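# Carry the tube rack through a self-closing door to the desk

## Task

Take the tube rack from the counter, carry it through the door that swings shut by itself, and set it on the desk. It must stand upright with each tube seated all the way down in a hole, and the door must be closed at the end. Neither the rack nor any tube may touch the floor. One or both robots may be used. At the end the robots must release the rack and move away from it. No robot may fall over or be left leaning.

## Robot and tools

Robots: r1 and r2, two identical Hello Robot Stretch 3 units. Each has a two-wheeled base (0.33 m long, 0.34 m wide, with a passive omni wheel at the back), a mast with a lift, and a telescoping arm that sticks out to the robot's right. A gripper on a three-axis wrist sits at the arm's end. The arm cannot reach forward, so you move the gripper forward or back by driving the base. An on-the-spot turn pivots 0.05 m behind the front edge. With the arm retracted and the wrist folded it sweeps a 0.28 m radius; an unfolded, level wrist reaches past that.

Frames: the base frame has its origin on the floor between the drive wheels, with x forward, y to the left and z up. hand_pose is reported in this frame, at the point where the closed fingertips meet. Odometry is the base frame as it was at scene start. base_odometry comes from wheel turns, so any slip is counted as travel. Heading is positive to the left, within ±3.142. Each robot reports in its own frames. Only images, lidar_m, wrist_depth_mm and head_depth_mm show where the two robots are relative to each other.

execute_actions(actions, cameras): actions is a list holding one action or none. An empty list only returns state and images. An action maps "r1" and/or "r2" to an object with optional keys base, joints and contact_limits.
- base takes exactly one entry, as an offset from where the base last reported itself. translate_m is metres straight ahead (negative is backward), -1 to 1. rotate_rad is radians, positive counter-clockwise seen from above, -3.2 to 3.2. The base cannot move sideways.
- joints are absolute targets by name, with the tolerance for done in brackets:
  - lift_m, arm height on the mast: 0 to 1.1 m (±0.004).
  - arm_m, extension: 0 to 0.52 m (±0.004).
  - wrist_yaw_rad: -1.345 to 4.42 (±0.02). 0 points along the arm, positive swings toward the front, 3.0 folds the wrist over the base.
  - wrist_pitch_rad: -1.57 to 0.451 (±0.05). 0 is level, negative tips the fingertips down.
  - wrist_roll_rad: -2.911 to 2.911 (±0.02). At 0 the fingers are level and side by side.
  - gripper_m: -0.089 to 0.179 (±0.004). Larger is wider. The real fingertip gap is about 0.007 m less when nearly closed and 0.025 m less when wide open, and it is zero below 0.007.
  - head_pan_rad: -3.953 to 1.73. 0 faces forward, positive turns left, -1.57 looks along the arm.
  - head_tilt_rad: -1.53 to 0.419. Negative looks down.
- contact_limits has only arm_m: a motor-effort percentage (1 to 100) at which the arm's motion halts with contact_stop. Values that are too low stop it immediately, and values above the maximum are cut down. The limit also caps the holding force until the next action.
All motions in an action start together. No action runs longer than 15 s. A joint, base or robot you leave out may keep pushing toward its earlier target. An unknown key or an out-of-range number rejects the whole call. If a result reports a stop, your later motion calls in that reply are skipped. cameras takes names such as r1_head_camera, r1_nav_camera, r1_wrist_camera (and the same for r2) or "all". Omitted or null means all; [] means none.

wait(seconds, 0 to 10): commands nothing new and returns state and images. zoom_image(camera, region=[x0,y0,x1,y1]): enlarges a pixel box from that camera's latest full image, with the origin at top-left and at most 504x504. finished_scene(scene): ends the numbered scene for good, so the goal must already hold and keep holding.

Result lines:
- base_status and joint_status say how each commanded motion ended. done means reached; for the base, the wheels turned the full amount, even if they slipped. off_target means it stopped short and may still push. After contact_stop, time_out or torque_fault the old target is dropped. An arm or lift that hit contact goes slack until you command it again, and a slack lift may sink under load or keep pressing.
- on_its_own covers what was not commanded; its "held at" value is a target, not a position.
- motor_effort is a percentage, positive toward higher joint values, with the peak in brackets. It is noisy and biased. Positive wheel effort drives forward. Rest effort out of range hints at a load or a push.
- base_tilt is in degrees, with positive meaning a lean forward or right. turned_by_wheels and turned_by_imu give the turn since the last result.
- lidar_m holds 12 distances in 30-degree sectors from the base origin: the 1st is ahead, then counter-clockwise (4th left, 7th behind, 10th right). The plane is 0.17 m above the floor, the range is 0.15 to 12 m, and "-" means nothing seen. It misses clear objects and table tops, and its own body can hide sectors 5, 6, 9 and 10.
- wrist_depth_mm (45 to 1000 mm) and head_depth_mm (280 to 4000 mm, sideways image) are 7x7 grids of median depth.

Speed: with the lift below 0.30, arm_m below 0.03 and wrist_yaw_rad above 2.54, the base reaches 0.30 m/s and 1.9 rad/s. Otherwise it is limited to 0.10 m/s and 0.63 rad/s.

Gripper: to grasp, command a value below the object's width; lower squeezes harder, though the stall guard weakens an over-tight grip. To let go, open at least 0.02 beyond the touching value. Neither the reading nor done proves a grasp, so check the images.

Self-collision: fold or unfold the wrist only with lift_m between 0.32 and 0.95, wrist_pitch_rad at -0.4 and roll near 0. After folding, the lift may go down to 0.25. If yaw is below -0.4, keep pitch at -0.5 or lower.

Avoid:
- Robots pressing on each other. There is no touch signal, and driving further after contact pushes hard.
- Carrying one load with both robots. Their travel can differ by up to 2.5 cm per metre, which can tip them.
- Pushing with the arm when the gripper is above about 0.45 m, repeating a push after a contact_stop, or driving while the gripper is caught on something fixed.
- Snags while reversing. If you snag, back out in small steps. If the base leans, free the gripper and lower the lift to about 0.2.
- Long hard loads on the wrist. They switch that servo off for 10 s.
- Drops, slams and hard hits.
Objects may get small random nudges.

Each tool is called after ">>>" as name(argument=value, ...), one argument or row to a line, values as JSON.

## Session

>>> execute_actions(
  actions=[],
)

Scene clock: 0.00 s.
r1.base_odometry: x=+0.000 y=+0.000 heading=+0.000 (m, m, rad; r1's odometry frame)
r1.turned_by_wheels: +0.000 (rad since the last result)
r1.turned_by_imu: +0.000 (rad since the last result)
r1.base_tilt: forward=-0.6 right=-1.1 (deg)
r1.lidar_m: 0.78 0.84 0.72 0.71 0.77 1.16 1.83 2.00 2.45 1.43 0.99 0.79
r1.head_depth_mm: 689 693 696 698 703 705 709 / 699 704 710 713 716 721 722 / 714 716 721 724 727 732 737 / 726 730 733 739 743 747 751 / 739 744 749 752 757 761 765 / 756 759 762 766 769 773 778 / 771 772 778 781 788 790 795
r1.base_status: not commanded
r1.joint_positions: lift_m=+0.409 arm_m=+0.003 wrist_yaw_rad=+2.933 wrist_pitch_rad=-0.340 wrist_roll_rad=+0.002 gripper_m=+0.037 head_pan_rad=+0.020 head_tilt_rad=-0.006
r1.joint_status: not commanded
r1.motor_effort: left_wheel=+0 right_wheel=+1 lift_m=+28 arm_m=+0 wrist_yaw_rad=+0 wrist_pitch_rad=+5 wrist_roll_rad=+0 gripper_m=+0 head_pan_rad=+0 head_tilt_rad=+1 (%)
r1.hand_pose: x=+0.0272 y=+0.0808 z=+0.4400 quat_wxyz=(+0.192, +0.706, +0.046, +0.680) (m; r1's base frame)
r1.wrist_depth_mm: - 636 668 690 725 742 743 / - 700 709 747 769 811 771 / 707 734 763 792 815 870 787 / 751 830 827 833 892 942 791 / 833 - 892 865 910 859 790 / 740 - - 717 726 733 734 / 608 610 591 596 598 606 597
r2.base_odometry: x=+0.000 y=+0.000 heading=+0.000 (m, m, rad; r2's odometry frame)
r2.turned_by_wheels: +0.000 (rad since the last result)
r2.turned_by_imu: +0.000 (rad since the last result)
r2.base_tilt: forward=+1.1 right=+2.3 (deg)
r2.lidar_m: 0.78 0.72 0.73 0.92 1.56 2.32 2.05 1.89 1.36 0.89 0.81 0.82
r2.head_depth_mm: 1122 1144 1166 1184 1205 970 847 / 1011 1025 1029 1044 1064 1078 1076 / 913 924 935 944 958 971 983 / 830 842 851 865 871 883 886 / 765 771 781 785 798 807 814 / 707 715 720 730 736 743 752 / 658 664 671 678 684 688 695
r2.base_status: not commanded
r2.joint_positions: lift_m=+0.453 arm_m=+0.003 wrist_yaw_rad=+2.830 wrist_pitch_rad=-0.533 wrist_roll_rad=+0.006 gripper_m=+0.037 head_pan_rad=+0.008 head_tilt_rad=-0.012
r2.joint_status: not commanded
r2.motor_effort: left_wheel=-1 right_wheel=+0 lift_m=+33 arm_m=+0 wrist_yaw_rad=+1 wrist_pitch_rad=+4 wrist_roll_rad=+0 gripper_m=+0 head_pan_rad=+0 head_tilt_rad=+3 (%)
r2.hand_pose: x=+0.0428 y=+0.0506 z=+0.4411 quat_wxyz=(+0.291, +0.705, +0.077, +0.643) (m; r2's base frame)
r2.wrist_depth_mm: - - - 884 717 616 535 / - - - 958 789 661 574 / - - - - 865 725 611 / 1000 - 962 946 896 781 671 / 811 - 782 788 795 770 690 / 689 662 698 665 668 655 639 / 595 588 - 602 561 574 571
pictures: r1_head_camera (sideways: a quarter turn clockwise sets it upright), r1_nav_camera (sideways: a quarter turn counterclockwise sets it upright), r1_wrist_camera, r2_head_camera (sideways: a quarter turn clockwise sets it upright), r2_nav_camera (sideways: a quarter turn counterclockwise sets it upright), r2_wrist_camera
Images, in order (width x height): r1_head_camera 896x504, r1_nav_camera 672x504, r1_wrist_camera 644x364, r2_head_camera 896x504, r2_nav_camera 672x504, r2_wrist_camera 644x364.

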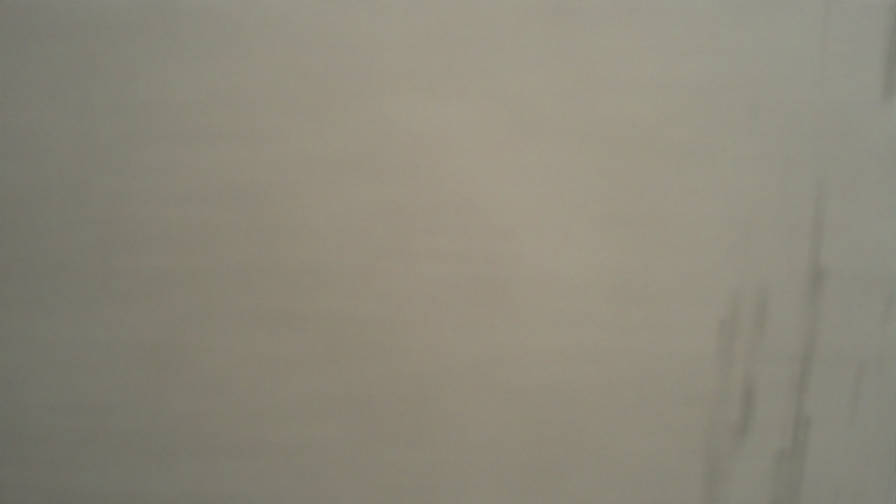

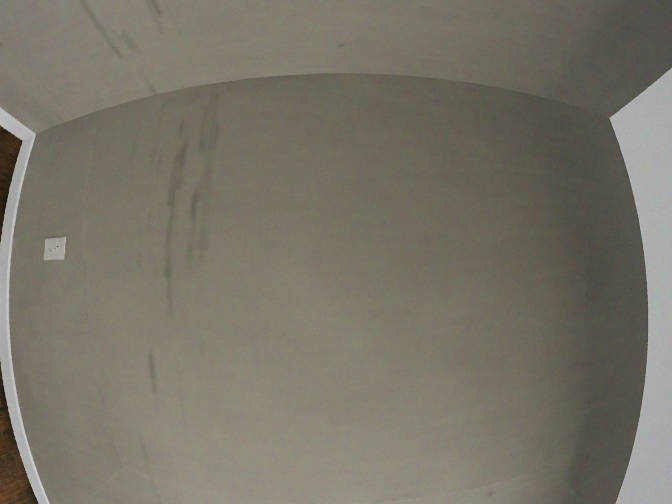

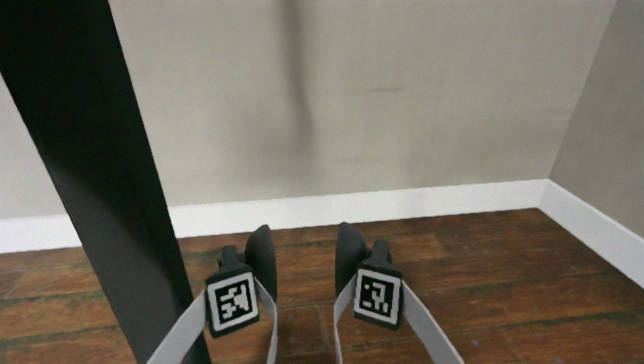

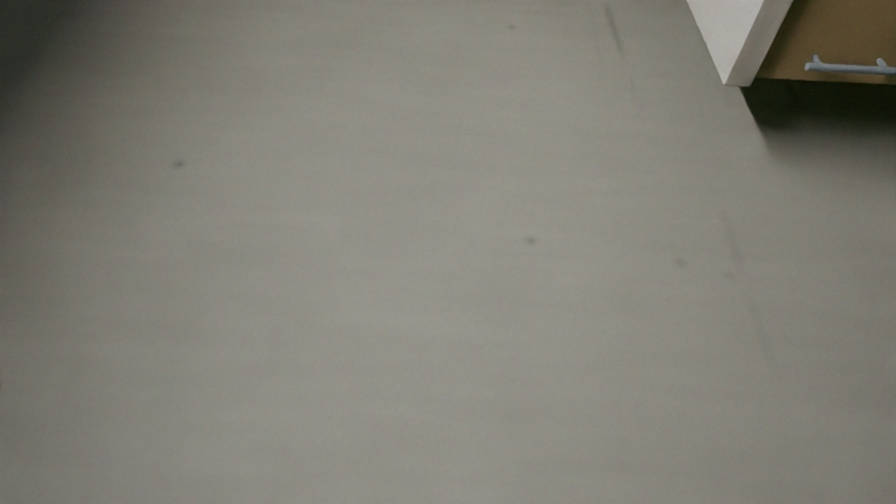

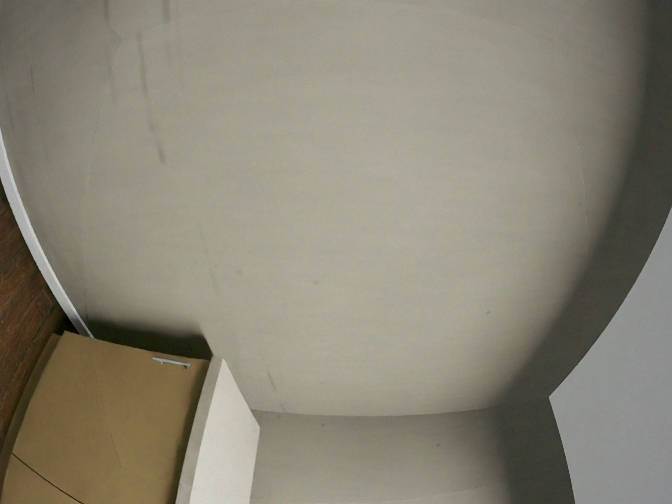

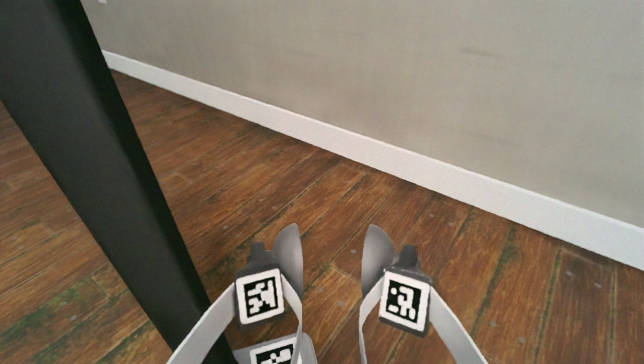

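>>> execute_actions(
  actions=[
    {"r1": {"joints": {"head_pan_rad": -3.1, "head_tilt_rad": -0.2}}, "r2": {"joints": {"head_pan_rad": 1.7, "head_tilt_rad": -0.2}}},
  ],
  cameras=["r1_nav_camera", "r2_nav_camera"],
)

Scene clock: 7.47 s.
r1.base_odometry: x=+0.000 y=+0.000 heading=+0.000 (m, m, rad; r1's odometry frame)
r1.turned_by_wheels: +0.000 (rad since the last result)
r1.turned_by_imu: +0.001 (rad since the last result)
r1.base_tilt: forward=-0.6 right=-1.1 (deg)
r1.lidar_m: 0.78 0.84 0.72 0.71 0.77 1.16 1.84 2.00 2.45 1.43 0.99 0.79
r1.head_depth_mm: 1553 1611 1681 1739 1809 1884 1628 / 1582 1638 1708 1779 1861 1917 1628 / 1620 1691 1753 1827 1898 1957 1615 / 1647 1709 1789 1855 1942 2009 1629 / 1681 1744 1829 1909 1983 2052 1615 / 1713 1795 1851 1940 2047 2097 1609 / 1750 1831 1899 1982 2085 2112 1606
r1.base_status: not commanded
r1.joint_positions: lift_m=+0.409 arm_m=+0.003 wrist_yaw_rad=+2.933 wrist_pitch_rad=-0.340 wrist_roll_rad=+0.002 gripper_m=+0.037 head_pan_rad=-3.093 head_tilt_rad=-0.197
r1.joint_status: all done
r1.motor_effort: left_wheel=+0(0) right_wheel=+0(0) lift_m=+28(28) arm_m=-1(0) wrist_yaw_rad=+0(0) wrist_pitch_rad=+4(5) wrist_roll_rad=+0(0) gripper_m=+0(0) head_pan_rad=-5(52) head_tilt_rad=-2(16) (%)
r1.hand_pose: x=+0.0272 y=+0.0808 z=+0.4400 quat_wxyz=(+0.192, +0.706, +0.046, +0.680) (m; r1's base frame)
r1.wrist_depth_mm: - 646 664 686 692 744 746 / - 687 720 749 769 786 797 / 725 744 788 795 841 892 787 / 765 806 824 885 924 914 802 / 794 - 860 891 890 892 803 / 727 - - 712 749 706 703 / 613 618 596 620 596 598 609
r2.base_odometry: x=+0.000 y=+0.000 heading=+0.000 (m, m, rad; r2's odometry frame)
r2.turned_by_wheels: +0.000 (rad since the last result)
r2.turned_by_imu: +0.001 (rad since the last result)
r2.base_tilt: forward=+1.0 right=+2.3 (deg)
r2.lidar_m: 0.78 0.72 0.73 0.92 1.56 2.32 2.05 1.89 1.37 0.89 0.81 0.82
r2.head_depth_mm: 805 822 831 845 860 875 891 / 921 928 951 967 991 1010 1026 / 1062 1076 1109 1120 1159 1173 1212 / 1259 1281 1311 1358 1382 1427 1439 / 1546 1570 1624 1691 1725 1797 1560 / 1987 2059 2123 2201 2342 2070 1556 / 1991 2045 2136 2193 2331 2126 1548
r2.base_status: not commanded
r2.joint_positions: lift_m=+0.453 arm_m=+0.003 wrist_yaw_rad=+2.830 wrist_pitch_rad=-0.533 wrist_roll_rad=+0.006 gripper_m=+0.037 head_pan_rad=+1.693 head_tilt_rad=-0.197
r2.joint_status: all done
r2.motor_effort: left_wheel=-1(1) right_wheel=+0(0) lift_m=+34(33) arm_m=+0(0) wrist_yaw_rad=-1(1) wrist_pitch_rad=+4(4) wrist_roll_rad=+0(1) gripper_m=+0(0) head_pan_rad=+4(56) head_tilt_rad=-2(22) (%)
r2.hand_pose: x=+0.0428 y=+0.0506 z=+0.4411 quat_wxyz=(+0.291, +0.705, +0.077, +0.643) (m; r2's base frame)
r2.wrist_depth_mm: - - - 878 726 624 539 / - - - 965 779 660 569 / - - - - 860 722 616 / - - 960 962 901 776 663 / 813 - 808 787 796 773 696 / 695 666 705 668 663 664 653 / 593 592 - 592 573 580 567
pictures: r1_nav_camera (sideways: a quarter turn counterclockwise sets it upright), r2_nav_camera (sideways: a quarter turn counterclockwise sets it upright)
Images, in order (width x height): r1_nav_camera 672x504, r2_nav_camera 672x504.

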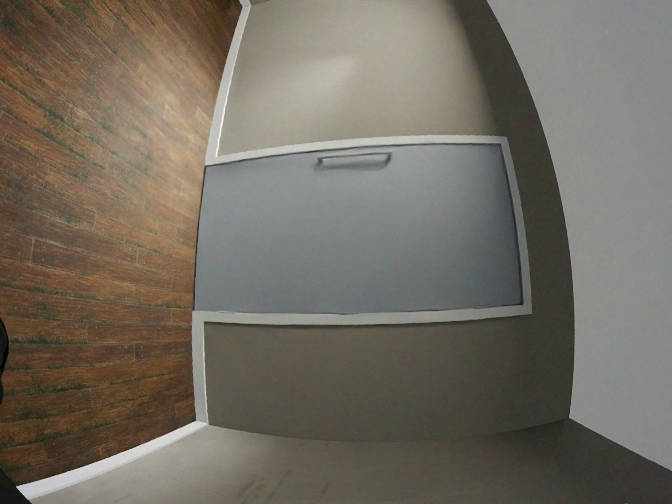

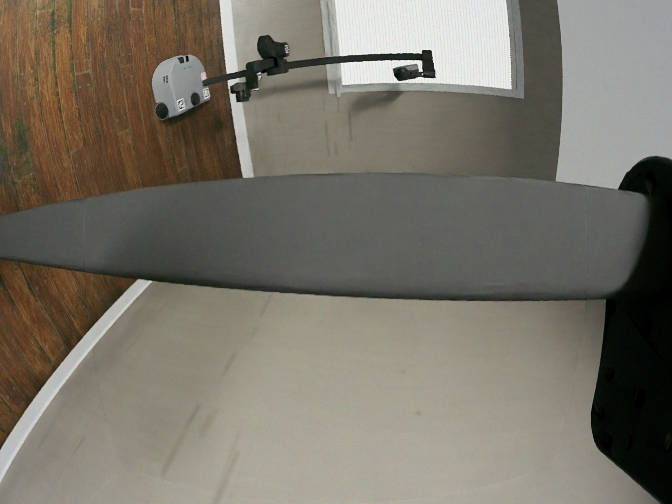

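>>> execute_actions(
  actions=[
    {"r1": {"joints": {"head_pan_rad": -1.9, "head_tilt_rad": -0.3}}, "r2": {"joints": {"head_pan_rad": -1.2, "head_tilt_rad": -0.4}}},
  ],
  cameras=["r1_nav_camera", "r2_nav_camera", "r2_head_camera", "r1_head_camera"],
)

Scene clock: 18.13 s.
r1.base_odometry: x=+0.000 y=+0.000 heading=+0.000 (m, m, rad; r1's odometry frame)
r1.turned_by_wheels: +0.000 (rad since the last result)
r1.turned_by_imu: +0.001 (rad since the last result)
r1.base_tilt: forward=-0.6 right=-1.1 (deg)
r1.lidar_m: 0.78 0.84 0.71 0.71 0.77 1.16 1.83 2.00 2.45 1.43 0.99 0.79
r1.head_depth_mm: 2797 2938 3164 3289 2581 1871 1483 / 2762 2899 3023 2638 2570 1873 1471 / 2675 2838 2950 2591 2536 1870 1474 / 2653 2804 2918 2508 2548 1866 1469 / 2606 2716 2806 2434 2390 1702 1472 / 2550 2653 2309 2378 1536 1645 1477 / 2528 2589 2746 2336 2425 1848 1467
r1.base_status: not commanded
r1.joint_positions: lift_m=+0.409 arm_m=+0.003 wrist_yaw_rad=+2.933 wrist_pitch_rad=-0.340 wrist_roll_rad=+0.002 gripper_m=+0.037 head_pan_rad=-1.907 head_tilt_rad=-0.296
r1.joint_status: all done
r1.motor_effort: left_wheel=+0(0) right_wheel=+1(1) lift_m=+28(28) arm_m=+0(1) wrist_yaw_rad=+0(0) wrist_pitch_rad=+4(4) wrist_roll_rad=+0(0) gripper_m=+0(0) head_pan_rad=+4(51) head_tilt_rad=-2(13) (%)
r1.hand_pose: x=+0.0272 y=+0.0808 z=+0.4400 quat_wxyz=(+0.192, +0.706, +0.046, +0.680) (m; r1's base frame)
r1.wrist_depth_mm: - 643 653 685 709 734 741 / - 686 726 735 755 792 780 / 706 725 767 790 820 879 797 / 757 797 830 875 889 949 824 / 829 - 854 918 908 898 791 / 724 - - 718 753 730 724 / 614 617 590 607 612 615 604
r2.base_odometry: x=+0.000 y=+0.000 heading=+0.000 (m, m, rad; r2's odometry frame)
r2.turned_by_wheels: +0.000 (rad since the last result)
r2.turned_by_imu: +0.001 (rad since the last result)
r2.base_tilt: forward=+1.0 right=+2.3 (deg)
r2.lidar_m: 0.78 0.72 0.73 0.92 1.56 2.32 2.05 1.90 1.37 0.89 0.81 0.82
r2.head_depth_mm: 1353 1471 1572 1049 1107 1246 1342 / 1322 1430 1530 1017 1053 1179 1293 / 1275 1390 1473 1014 1009 1122 1265 / 1246 1354 1421 994 964 1066 1229 / 1221 1300 1385 986 920 1024 1162 / 1176 1264 1349 971 887 981 1091 / 1147 1230 1327 961 855 936 1041
r2.base_status: not commanded
r2.joint_positions: lift_m=+0.453 arm_m=+0.003 wrist_yaw_rad=+2.830 wrist_pitch_rad=-0.533 wrist_roll_rad=+0.006 gripper_m=+0.037 head_pan_rad=-1.193 head_tilt_rad=-0.395
r2.joint_status: all done
r2.motor_effort: left_wheel=+0(1) right_wheel=+0(0) lift_m=+34(33) arm_m=+0(0) wrist_yaw_rad=+0(0) wrist_pitch_rad=+4(4) wrist_roll_rad=+0(0) gripper_m=+0(1) head_pan_rad=-5(57) head_tilt_rad=-3(28) (%)
r2.hand_pose: x=+0.0428 y=+0.0506 z=+0.4411 quat_wxyz=(+0.291, +0.705, +0.077, +0.643) (m; r2's base frame)
r2.wrist_depth_mm: - - - 848 721 618 539 / - - - 987 785 668 568 / - - - - 856 720 612 / 986 - 971 955 899 781 645 / 809 - 810 790 807 761 712 / 691 675 691 677 670 662 656 / 597 591 - 595 565 571 566
pictures: r1_head_camera (sideways: a quarter turn clockwise sets it upright), r1_nav_camera (sideways: a quarter turn counterclockwise sets it upright), r2_head_camera (sideways: a quarter turn clockwise sets it upright), r2_nav_camera (sideways: a quarter turn counterclockwise sets it upright)
Images, in order (width x height): r1_head_camera 896x504, r1_nav_camera 672x504, r2_head_camera 896x504, r2_nav_camera 672x504.

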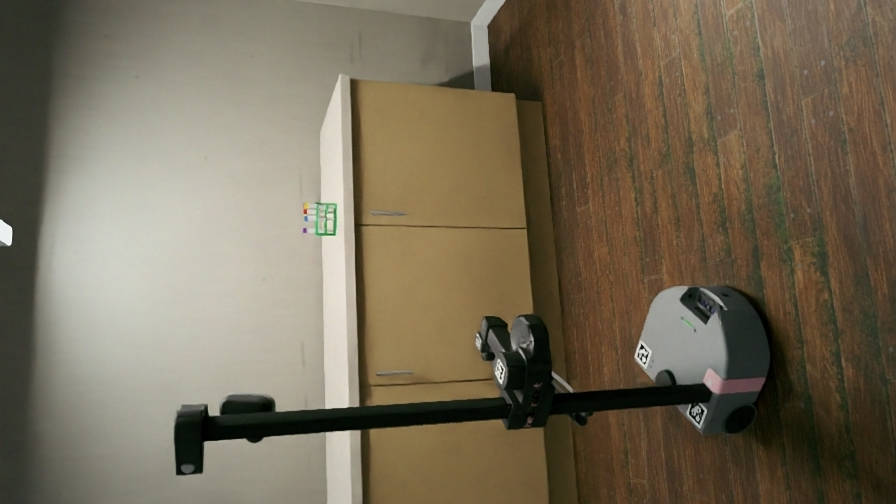

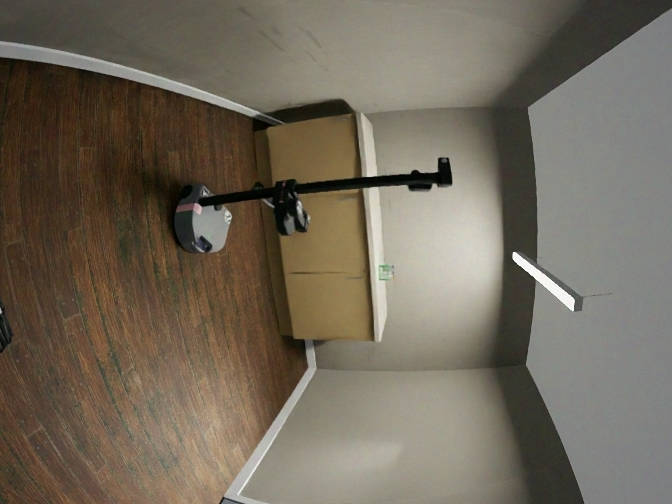

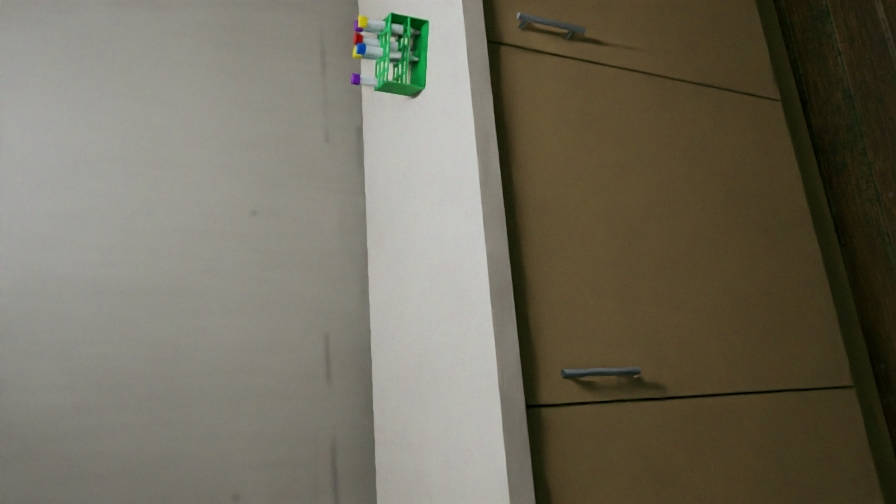

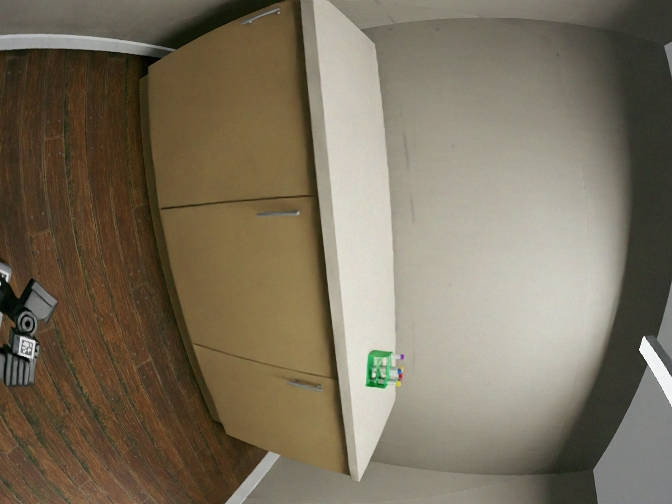

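>>> zoom_image(
  camera="r2_head_camera",
  region=[300, 0, 500, 112],
)

Region (300, 0, 500, 112) of r2_head_camera's 896x504 image, scaled by 2.520, with more detail than that image has; it fills the top 282 rows of this view, and the rest is white.

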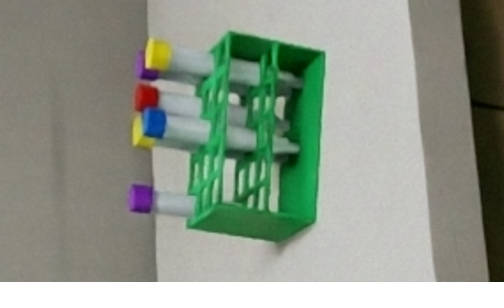

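>>> execute_actions(
  actions=[
    {"r1": {"base": {"rotate_rad": -3.05}, "joints": {"head_pan_rad": 0.0, "head_tilt_rad": -0.1}}, "r2": {"base": {"rotate_rad": 0.6}, "joints": {"head_pan_rad": -1.57, "head_tilt_rad": -0.3}}},
  ],
  cameras=["r1_nav_camera", "r2_nav_camera", "r1_head_camera"],
)

Scene clock: 73.57 s.
r1.base_odometry: x=+0.000 y=+0.000 heading=-3.050 (m, m, rad; r1's odometry frame)
r1.turned_by_wheels: -3.050 (rad since the last result)
r1.turned_by_imu: -3.024 (rad since the last result)
r1.base_tilt: forward=-0.6 right=-1.1 (deg)
r1.lidar_m: 1.83 2.10 2.43 1.44 0.93 0.78 0.78 0.84 0.71 0.71 0.80 1.31
r1.head_depth_mm: 1588 1631 1663 1698 1742 1800 1800 / 1619 1655 1702 1737 1783 1835 1802 / 1654 1701 1742 1782 1837 1890 1798 / 1693 1741 1788 1847 1873 1930 1795 / 1746 1794 1830 1887 1929 1982 1782 / 1781 1820 1887 1934 1981 2044 1771 / 1845 1872 1924 1965 2044 2087 1764
r1.base_status: done
r1.joint_positions: lift_m=+0.409 arm_m=+0.003 wrist_yaw_rad=+2.933 wrist_pitch_rad=-0.340 wrist_roll_rad=+0.002 gripper_m=+0.037 head_pan_rad=-0.007 head_tilt_rad=-0.112
r1.joint_status: all done
r1.motor_effort: left_wheel=+3(8) right_wheel=-3(6) lift_m=+28(27) arm_m=-1(1) wrist_yaw_rad=+0(0) wrist_pitch_rad=+5(5) wrist_roll_rad=+0(0) gripper_m=+0(0) head_pan_rad=+4(53) head_tilt_rad=+5(19) (%)
r1.hand_pose: x=+0.0272 y=+0.0808 z=+0.4400 quat_wxyz=(+0.192, +0.706, +0.046, +0.680) (m; r1's base frame)
r1.wrist_depth_mm: - - - - - - - / - - - - - - - / 878 - - - - - - / 897 - - - - - - / 877 - 882 886 892 885 873 / 719 - - 707 726 695 715 / 613 608 581 597 619 595 605
r2.base_odometry: x=+0.000 y=+0.000 heading=+0.600 (m, m, rad; r2's odometry frame)
r2.turned_by_wheels: +0.600 (rad since the last result)
r2.turned_by_imu: +0.596 (rad since the last result)
r2.base_tilt: forward=+1.1 right=+2.3 (deg)
r2.lidar_m: 0.72 0.74 0.98 1.45 2.35 1.99 1.89 1.25 0.86 0.82 0.83 0.76
r2.head_depth_mm: 1244 1327 1400 1333 907 969 1054 / 1238 1301 1403 1297 895 959 1043 / 1232 1301 1386 1288 890 950 1034 / 1232 1293 1383 1257 882 941 1025 / 1213 1288 1374 1244 874 933 1011 / 1215 1284 1372 1216 863 920 1005 / 1211 1283 1358 1200 851 912 994
r2.base_status: done
r2.joint_positions: lift_m=+0.453 arm_m=+0.003 wrist_yaw_rad=+2.830 wrist_pitch_rad=-0.533 wrist_roll_rad=+0.006 gripper_m=+0.037 head_pan_rad=-1.563 head_tilt_rad=-0.310
r2.joint_status: all done
r2.motor_effort: left_wheel=-4(6) right_wheel=+5(10) lift_m=+34(33) arm_m=+0(0) wrist_yaw_rad=+1(0) wrist_pitch_rad=+4(4) wrist_roll_rad=+0(0) gripper_m=+1(1) head_pan_rad=-5(34) head_tilt_rad=+6(19) (%)
r2.hand_pose: x=+0.0428 y=+0.0506 z=+0.4411 quat_wxyz=(+0.291, +0.705, +0.077, +0.643) (m; r2's base frame)
r2.wrist_depth_mm: - - - - - 812 617 / - - - - - 830 636 / - - - - - 884 656 / 984 - 967 967 942 867 681 / 811 - 809 798 799 767 695 / 682 660 697 657 659 665 655 / 601 590 - 601 560 579 566
pictures: r1_head_camera (sideways: a quarter turn clockwise sets it upright), r1_nav_camera (sideways: a quarter turn counterclockwise sets it upright), r2_nav_camera (sideways: a quarter turn counterclockwise sets it upright)
Images, in order (width x height): r1_head_camera 896x504, r1_nav_camera 672x504, r2_nav_camera 672x504.

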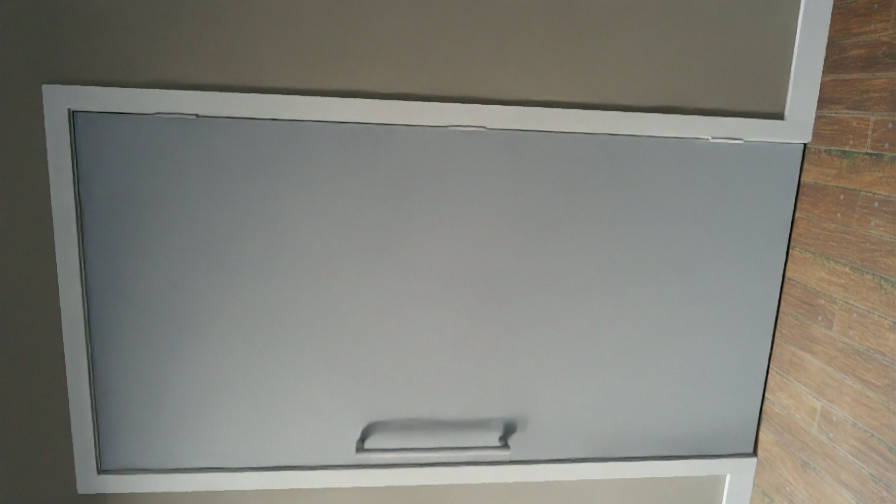

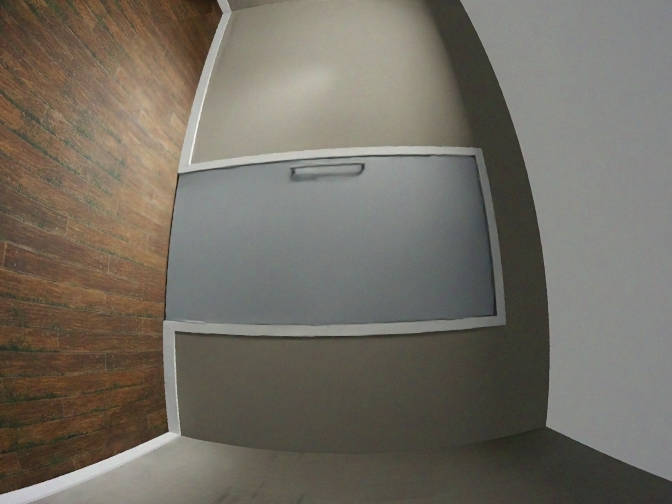

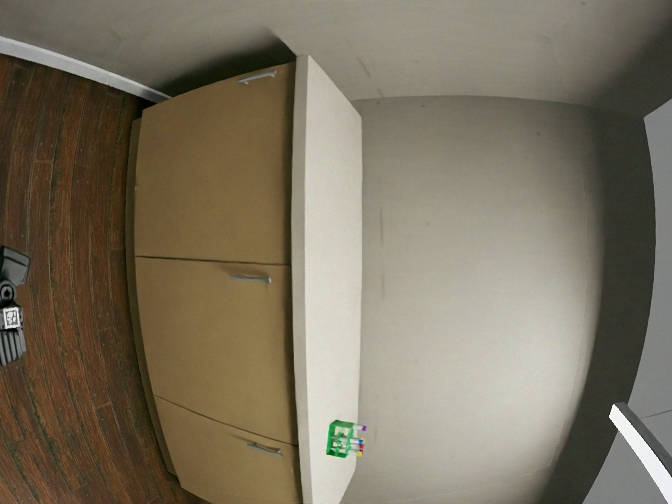

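>>> execute_actions(
  actions=[
    {"r1": {"base": {"rotate_rad": 0.76}, "joints": {"wrist_yaw_rad": 0.0, "wrist_pitch_rad": -0.4, "wrist_roll_rad": 0.0}}, "r2": {"base": {"rotate_rad": 0.52}, "joints": {"wrist_yaw_rad": 0.0, "wrist_pitch_rad": -0.4, "wrist_roll_rad": 0.0}}},
  ],
  cameras=[],
)

Scene clock: 196.03 s.
r1.base_odometry: x=+0.000 y=+0.000 heading=-2.290 (m, m, rad; r1's odometry frame)
r1.turned_by_wheels: +0.760 (rad since the last result)
r1.turned_by_imu: +0.755 (rad since the last result)
r1.base_tilt: forward=-0.6 right=-1.2 (deg)
r1.lidar_m: 2.45 1.49 1.20 0.83 0.78 0.79 0.75 0.71 0.72 0.94 1.83 1.88
r1.head_depth_mm: 2066 2116 2146 2175 2194 2216 1811 / 2283 2352 2397 2440 2469 2399 1799 / 2435 2679 2735 2772 2840 2463 1801 / 2454 3057 3175 3256 3268 2442 1793 / 2453 3167 3240 3313 3338 2445 1804 / 2471 2964 3016 2819 2585 2435 1782 / 2062 2783 2875 2766 2375 2384 1769
r1.base_status: done
r1.joint_positions: lift_m=+0.409 arm_m=+0.003 wrist_yaw_rad=+0.003 wrist_pitch_rad=-0.412 wrist_roll_rad=+0.002 gripper_m=+0.037 head_pan_rad=-0.007 head_tilt_rad=-0.112
r1.joint_status: all done
r1.motor_effort: left_wheel=-3(10) right_wheel=+4(6) lift_m=+28(28) arm_m=-1(1) wrist_yaw_rad=-4(5) wrist_pitch_rad=+4(3) wrist_roll_rad=-1(1) gripper_m=+0(0) head_pan_rad=+4(3) head_tilt_rad=+5(5) (%)
r1.hand_pose: x=-0.0208 y=-0.3729 z=+0.4235 quat_wxyz=(+0.692, +0.146, -0.692, -0.144) (m; r1's base frame)
r1.wrist_depth_mm: - - - 838 606 492 409 / - - - 905 654 514 423 / - - - - 708 540 443 / - 994 991 968 753 576 466 / 821 817 831 814 762 612 484 / 682 659 - 679 657 620 504 / 564 578 553 573 566 569 518
r2.base_odometry: x=+0.000 y=+0.000 heading=+1.120 (m, m, rad; r2's odometry frame)
r2.turned_by_wheels: +0.520 (rad since the last result)
r2.turned_by_imu: +0.516 (rad since the last result)
r2.base_tilt: forward=+1.0 right=+2.3 (deg)
r2.lidar_m: 0.74 0.98 1.55 2.36 1.99 1.89 1.25 0.86 0.81 0.83 0.76 0.72
r2.head_depth_mm: 1195 1262 1324 1340 833 855 909 / 1261 1326 1386 1310 865 903 966 / 1330 1389 1470 1295 905 961 1029 / 1281 1383 1469 1269 958 1023 1110 / 1078 1142 1220 1249 1016 1103 1217 / 930 977 1028 1094 1164 1245 1294 / 813 851 891 939 990 1043 1112
r2.base_status: done
r2.joint_positions: lift_m=+0.453 arm_m=+0.003 wrist_yaw_rad=+0.002 wrist_pitch_rad=-0.418 wrist_roll_rad=+0.004 gripper_m=+0.037 head_pan_rad=-1.563 head_tilt_rad=-0.310
r2.joint_status: all done
r2.motor_effort: left_wheel=-3(8) right_wheel=+5(10) lift_m=+33(33) arm_m=+0(0) wrist_yaw_rad=-2(4) wrist_pitch_rad=+6(8) wrist_roll_rad=-3(3) gripper_m=+0(1) head_pan_rad=-4(4) head_tilt_rad=+6(6) (%)
r2.hand_pose: x=-0.0211 y=-0.3720 z=+0.4660 quat_wxyz=(+0.691, +0.147, -0.693, -0.147) (m; r2's base frame)
r2.wrist_depth_mm: 494 599 737 608 527 472 425 / 507 634 814 660 563 508 450 / 532 674 853 723 621 534 478 / 545 691 948 794 666 572 509 / 571 717 881 919 807 636 547 / 588 710 773 757 737 711 649 / 597 642 614 636 614 632 628
pictures: none
No camera images: the call's "cameras" was empty. Leave "cameras" out to get every camera's image.

>>> execute_actions(
  actions=[
    {"r1": {"base": {"translate_m": 1.0}}, "r2": {"base": {"translate_m": -0.45}, "joints": {"lift_m": 1.05, "gripper_m": 0.15}}},
  ],
  cameras=["r2_head_camera", "r2_wrist_camera", "r1_nav_camera"],
)

Scene clock: 221.27 s.
r1.base_odometry: x=-0.659 y=-0.752 heading=-2.290 (m, m, rad; r1's odometry frame)
r1.turned_by_wheels: +0.000 (rad since the last result)
r1.turned_by_imu: +0.007 (rad since the last result)
r1.base_tilt: forward=-0.6 right=-1.1 (deg)
r1.lidar_m: 1.71 0.87 0.96 1.42 1.34 1.37 1.63 1.54 1.57 1.37 1.29 1.30
r1.head_depth_mm: 1447 1480 1487 1509 1532 1567 1563 / 1622 1649 1673 1709 1739 1766 1725 / 1841 1880 1923 1945 1993 2005 1798 / 2120 2180 2223 2264 2306 2264 1800 / 2224 2287 2357 2409 2466 2440 1778 / 2084 2157 2217 2272 2307 2215 1765 / 1990 2035 2072 2111 1581 1606 1656
r1.base_status: done
r1.joint_positions: lift_m=+0.409 arm_m=+0.003 wrist_yaw_rad=+0.003 wrist_pitch_rad=-0.412 wrist_roll_rad=+0.002 gripper_m=+0.037 head_pan_rad=-0.007 head_tilt_rad=-0.112
r1.joint_status: not commanded
r1.motor_effort: left_wheel=-4(6) right_wheel=+3(8) lift_m=+28(28) arm_m=-1(1) wrist_yaw_rad=-4(5) wrist_pitch_rad=+4(4) wrist_roll_rad=-1(1) gripper_m=+0(0) head_pan_rad=+4(3) head_tilt_rad=+5(5) (%)
r1.hand_pose: x=-0.0209 y=-0.3729 z=+0.4235 quat_wxyz=(+0.692, +0.146, -0.692, -0.144) (m; r1's base frame)
r1.wrist_depth_mm: 794 903 - - - - - / 825 977 - - - - - / 867 - - - - - - / 906 975 - 997 995 - 983 / 803 826 820 786 808 797 792 / 686 660 - 674 669 672 659 / 585 569 551 568 570 559 567
r2.base_odometry: x=-0.196 y=-0.405 heading=+1.119 (m, m, rad; r2's odometry frame)
r2.turned_by_wheels: +0.000 (rad since the last result)
r2.turned_by_imu: -0.001 (rad since the last result)
r2.base_tilt: forward=+1.1 right=+2.3 (deg)
r2.lidar_m: 1.14 1.52 0.93 0.96 1.58 1.50 0.95 0.66 0.62 0.63 0.82 1.12
r2.head_depth_mm: 1028 1083 1130 1195 - - - / 1073 1129 1192 1225 - - - / 1127 1192 1251 1282 - - - / 1196 1257 1335 1262 892 - - / 1254 1332 1411 1239 795 809 889 / 1330 1406 1510 1222 840 892 973 / 1279 1339 1405 1198 892 967 1057
r2.base_status: done
r2.joint_positions: lift_m=+1.050 arm_m=+0.003 wrist_yaw_rad=+0.001 wrist_pitch_rad=-0.418 wrist_roll_rad=+0.004 gripper_m=+0.150 head_pan_rad=-1.563 head_tilt_rad=-0.310
r2.joint_status: all done
r2.motor_effort: left_wheel=-4(9) right_wheel=+4(6) lift_m=+43(45) arm_m=+0(0) wrist_yaw_rad=+0(2) wrist_pitch_rad=+6(6) wrist_roll_rad=-2(3) gripper_m=+0(100) head_pan_rad=-4(5) head_tilt_rad=+6(6) (%)
r2.hand_pose: x=-0.0212 y=-0.3721 z=+1.0623 quat_wxyz=(+0.691, +0.147, -0.693, -0.147) (m; r2's base frame)
r2.wrist_depth_mm: 819 999 - - 965 845 762 / 862 - - - 992 895 802 / 857 753 742 722 716 712 704 / 888 811 604 531 523 515 513 / 944 996 724 582 459 432 406 / 980 - 850 650 535 474 367 / 976 - - 747 587 511 402
pictures: r1_nav_camera (sideways: a quarter turn counterclockwise sets it upright), r2_head_camera (sideways: a quarter turn clockwise sets it upright), r2_wrist_camera
Images, in order (width x height): r1_nav_camera 672x504, r2_head_camera 896x504, r2_wrist_camera 644x364.

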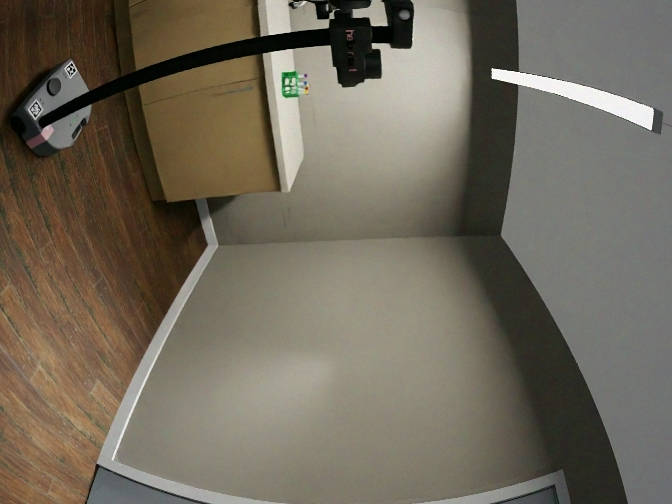

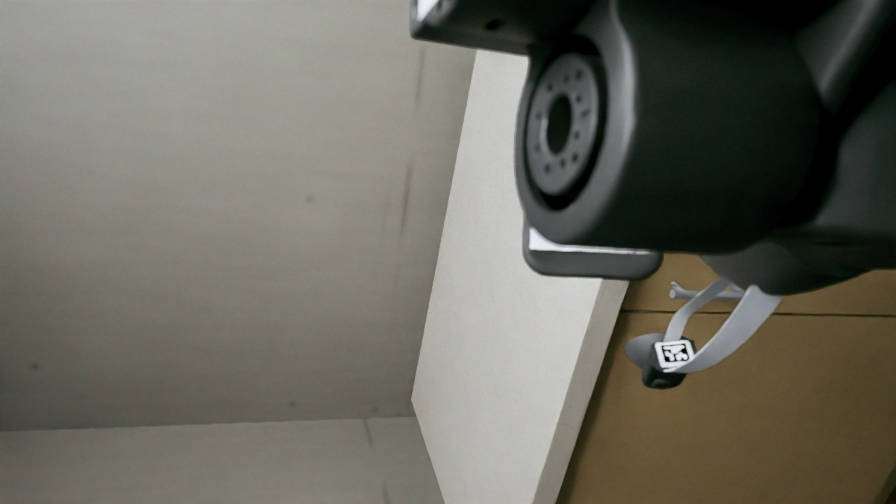

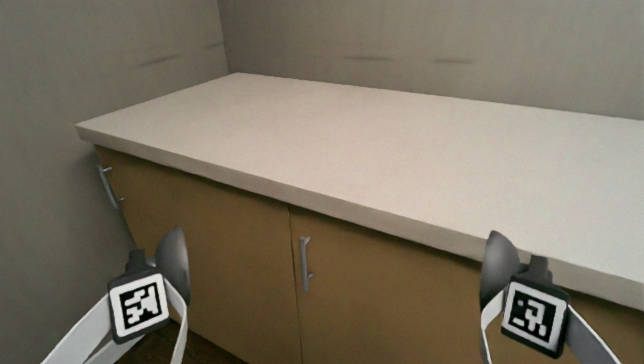

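>>> execute_actions(
  actions=[
    {"r1": {"base": {"translate_m": 0.45}}, "r2": {"base": {"translate_m": -0.39}}},
  ],
  cameras=[],
)

>>> execute_actions(
  actions=[
    {"r1": {"base": {"rotate_rad": 0.27}, "joints": {"head_pan_rad": -1.2, "head_tilt_rad": 0.0}}, "r2": {"base": {"rotate_rad": -0.52}, "joints": {"head_pan_rad": -1.57, "head_tilt_rad": -0.5}}},
  ],
  cameras=["r2_nav_camera", "r2_wrist_camera", "r1_nav_camera"],
)

Scene clock: 233.07 s.
r1.base_odometry: x=-0.955 y=-1.091 heading=-2.290 (m, m, rad; r1's odometry frame)
r1.turned_by_wheels: +0.000 (rad since the last result)
r1.turned_by_imu: +0.003 (rad since the last result)
r1.base_tilt: forward=-0.6 right=-1.1 (deg)
r1.lidar_m: 1.38 0.66 0.77 1.61 1.59 1.63 2.02 1.91 1.55 1.10 1.03 1.06
r1.head_depth_mm: 1165 1179 1200 1220 1231 1251 1266 / 1301 1333 1345 1369 1391 1413 1436 / 1483 1513 1542 1564 1599 1626 1646 / 1715 1749 1787 1839 1862 1913 1786 / 1855 1899 1970 2007 2069 2112 1780 / 1751 1797 1835 1889 1923 1984 1784 / 1655 1697 1737 1784 1784 1237 1264
r1.base_status: done
r1.joint_positions: lift_m=+0.409 arm_m=+0.003 wrist_yaw_rad=+0.003 wrist_pitch_rad=-0.412 wrist_roll_rad=+0.002 gripper_m=+0.037 head_pan_rad=-0.007 head_tilt_rad=-0.112
r1.joint_status: not commanded
r1.motor_effort: left_wheel=-4(6) right_wheel=+3(7) lift_m=+28(28) arm_m=-1(1) wrist_yaw_rad=-3(4) wrist_pitch_rad=+4(4) wrist_roll_rad=-1(1) gripper_m=+1(0) head_pan_rad=+3(3) head_tilt_rad=+6(6) (%)
r1.hand_pose: x=-0.0209 y=-0.3729 z=+0.4235 quat_wxyz=(+0.692, +0.146, -0.692, -0.144) (m; r1's base frame)
r1.wrist_depth_mm: 636 698 824 963 - - - / 643 727 877 - - - - / 688 760 943 - - - - / 730 849 972 963 - - 996 / 739 828 837 813 802 797 797 / 691 657 - 668 676 674 679 / 576 571 553 570 583 585 564
r2.base_odometry: x=-0.366 y=-0.756 heading=+1.119 (m, m, rad; r2's odometry frame)
r2.turned_by_wheels: +0.000 (rad since the last result)
r2.turned_by_imu: -0.001 (rad since the last result)
r2.base_tilt: forward=+1.1 right=+2.2 (deg)
r2.lidar_m: 1.50 1.98 0.73 1.72 1.21 1.15 1.18 0.48 0.45 0.46 0.60 1.38
r2.head_depth_mm: 881 923 964 1024 - - - / 918 967 1022 1064 - - - / 968 1021 1077 1120 - - - / 1018 1075 1136 1171 898 - - / 1071 1128 1206 1232 768 589 635 / 1135 1211 1284 1217 756 628 687 / 1206 1293 1374 1201 749 679 751
r2.base_status: done
r2.joint_positions: lift_m=+1.050 arm_m=+0.003 wrist_yaw_rad=+0.001 wrist_pitch_rad=-0.418 wrist_roll_rad=+0.004 gripper_m=+0.150 head_pan_rad=-1.563 head_tilt_rad=-0.310
r2.joint_status: not commanded
r2.motor_effort: left_wheel=-3(8) right_wheel=+4(3) lift_m=+44(43) arm_m=+0(0) wrist_yaw_rad=-2(2) wrist_pitch_rad=+6(6) wrist_roll_rad=-3(3) gripper_m=+1(1) head_pan_rad=-5(4) head_tilt_rad=+6(6) (%)
r2.hand_pose: x=-0.0212 y=-0.3721 z=+1.0623 quat_wxyz=(+0.691, +0.147, -0.693, -0.147) (m; r2's base frame)
r2.wrist_depth_mm: - - - 893 765 684 620 / - - - 977 841 735 656 / 763 744 743 738 718 724 676 / 595 544 538 532 503 376 497 / 794 518 421 420 415 391 409 / - - 465 358 343 338 340 / - 906 557 413 308 282 289
pictures: none
No camera images: the call's "cameras" was empty. Leave "cameras" out to get every camera's image.

Scene clock: 234.83 s.
r1.base_odometry: x=-0.955 y=-1.091 heading=-2.020 (m, m, rad; r1's odometry frame)
r1.turned_by_wheels: +0.270 (rad since the last result)
r1.turned_by_imu: +0.268 (rad since the last result)
r1.base_tilt: forward=-0.6 right=-1.0 (deg)
r1.lidar_m: 1.23 0.62 1.37 1.60 1.59 1.79 1.92 1.91 1.24 1.03 1.04 1.16
r1.head_depth_mm: 944 953 958 961 972 978 986 / 949 953 965 969 977 986 992 / 959 968 973 980 986 995 1004 / 967 974 985 987 996 1003 1013 / 977 983 990 996 1005 1013 1019 / 984 988 998 1005 1015 1022 1029 / 989 999 1008 1016 1027 1032 1039
r1.base_status: done
r1.joint_positions: lift_m=+0.409 arm_m=+0.003 wrist_yaw_rad=+0.003 wrist_pitch_rad=-0.412 wrist_roll_rad=+0.002 gripper_m=+0.037 head_pan_rad=-1.193 head_tilt_rad=-0.013
r1.joint_status: all done
r1.motor_effort: left_wheel=-4(11) right_wheel=+3(7) lift_m=+28(28) arm_m=-1(0) wrist_yaw_rad=-3(3) wrist_pitch_rad=+4(4) wrist_roll_rad=-1(1) gripper_m=+0(0) head_pan_rad=-4(52) head_tilt_rad=+6(16) (%)
r1.hand_pose: x=-0.0209 y=-0.3729 z=+0.4234 quat_wxyz=(+0.692, +0.146, -0.692, -0.144) (m; r1's base frame)
r1.wrist_depth_mm: 611 640 705 798 877 - - / 645 708 783 847 987 - - / 678 747 852 933 - - - / 742 808 898 978 993 - 988 / 770 802 836 785 791 806 775 / 682 680 - 678 659 663 653 / 567 577 557 564 567 565 564
r2.base_odometry: x=-0.366 y=-0.756 heading=+0.600 (m, m, rad; r2's odometry frame)
r2.turned_by_wheels: -0.520 (rad since the last result)
r2.turned_by_imu: -0.516 (rad since the last result)
r2.base_tilt: forward=+1.0 right=+2.3 (deg)
r2.lidar_m: 1.38 1.50 1.99 0.74 1.72 1.21 1.15 1.18 0.48 0.45 0.46 0.60
r2.head_depth_mm: 878 966 1046 - - - - / 879 959 1053 - - - - / 874 961 1043 - - - - / 870 951 1029 - 630 610 705 / 868 949 1023 644 569 595 701 / 863 941 1020 685 573 585 689 / 861 941 1014 780 569 580 680
r2.base_status: done
r2.joint_positions: lift_m=+1.050 arm_m=+0.003 wrist_yaw_rad=+0.001 wrist_pitch_rad=-0.418 wrist_roll_rad=+0.004 gripper_m=+0.150 head_pan_rad=-1.563 head_tilt_rad=-0.494
r2.joint_status: all done
r2.motor_effort: left_wheel=+3(7) right_wheel=-5(8) lift_m=+43(44) arm_m=+0(0) wrist_yaw_rad=-1(2) wrist_pitch_rad=+6(6) wrist_roll_rad=-3(2) gripper_m=+0(1) head_pan_rad=-4(4) head_tilt_rad=-4(25) (%)
r2.hand_pose: x=-0.0214 y=-0.3721 z=+1.0623 quat_wxyz=(+0.691, +0.147, -0.693, -0.147) (m; r2's base frame)
r2.wrist_depth_mm: 761 766 767 757 765 773 767 / 817 822 842 842 844 832 837 / 764 749 674 747 721 765 933 / 541 540 431 498 523 521 981 / 428 420 423 416 415 415 408 / 349 - 349 347 344 339 336 / 304 305 308 310 312 367 326
pictures: r1_nav_camera (sideways: a quarter turn counterclockwise sets it upright), r2_nav_camera (sideways: a quarter turn counterclockwise sets it upright), r2_wrist_camera
Images, in order (width x height): r1_nav_camera 672x504, r2_nav_camera 672x504, r2_wrist_camera 644x364.

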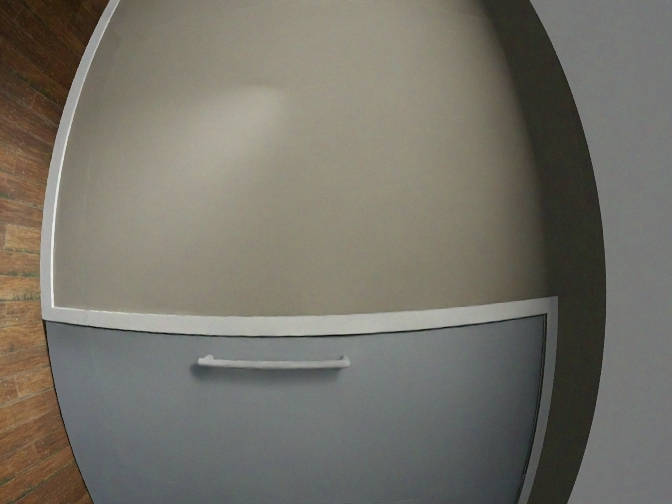

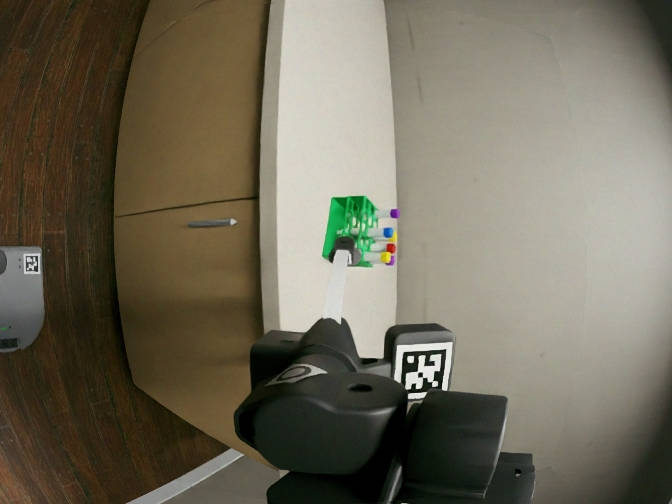

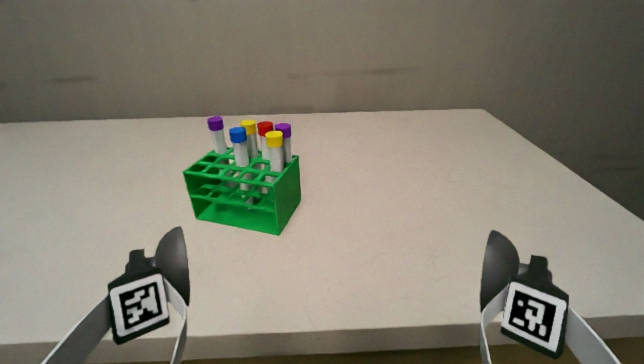

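>>> zoom_image(
  camera="r2_wrist_camera",
  region=[160, 90, 340, 250],
)

Region (160, 90, 340, 250) of r2_wrist_camera's 644x364 image, scaled by 2.800.

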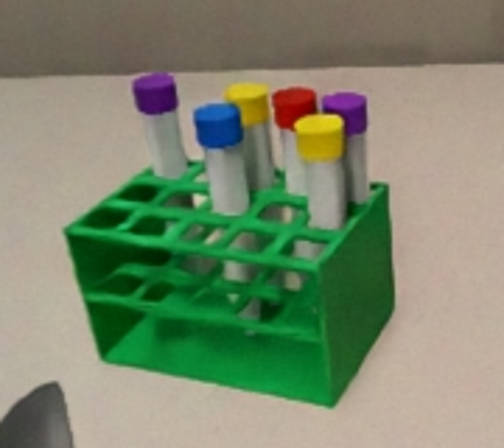

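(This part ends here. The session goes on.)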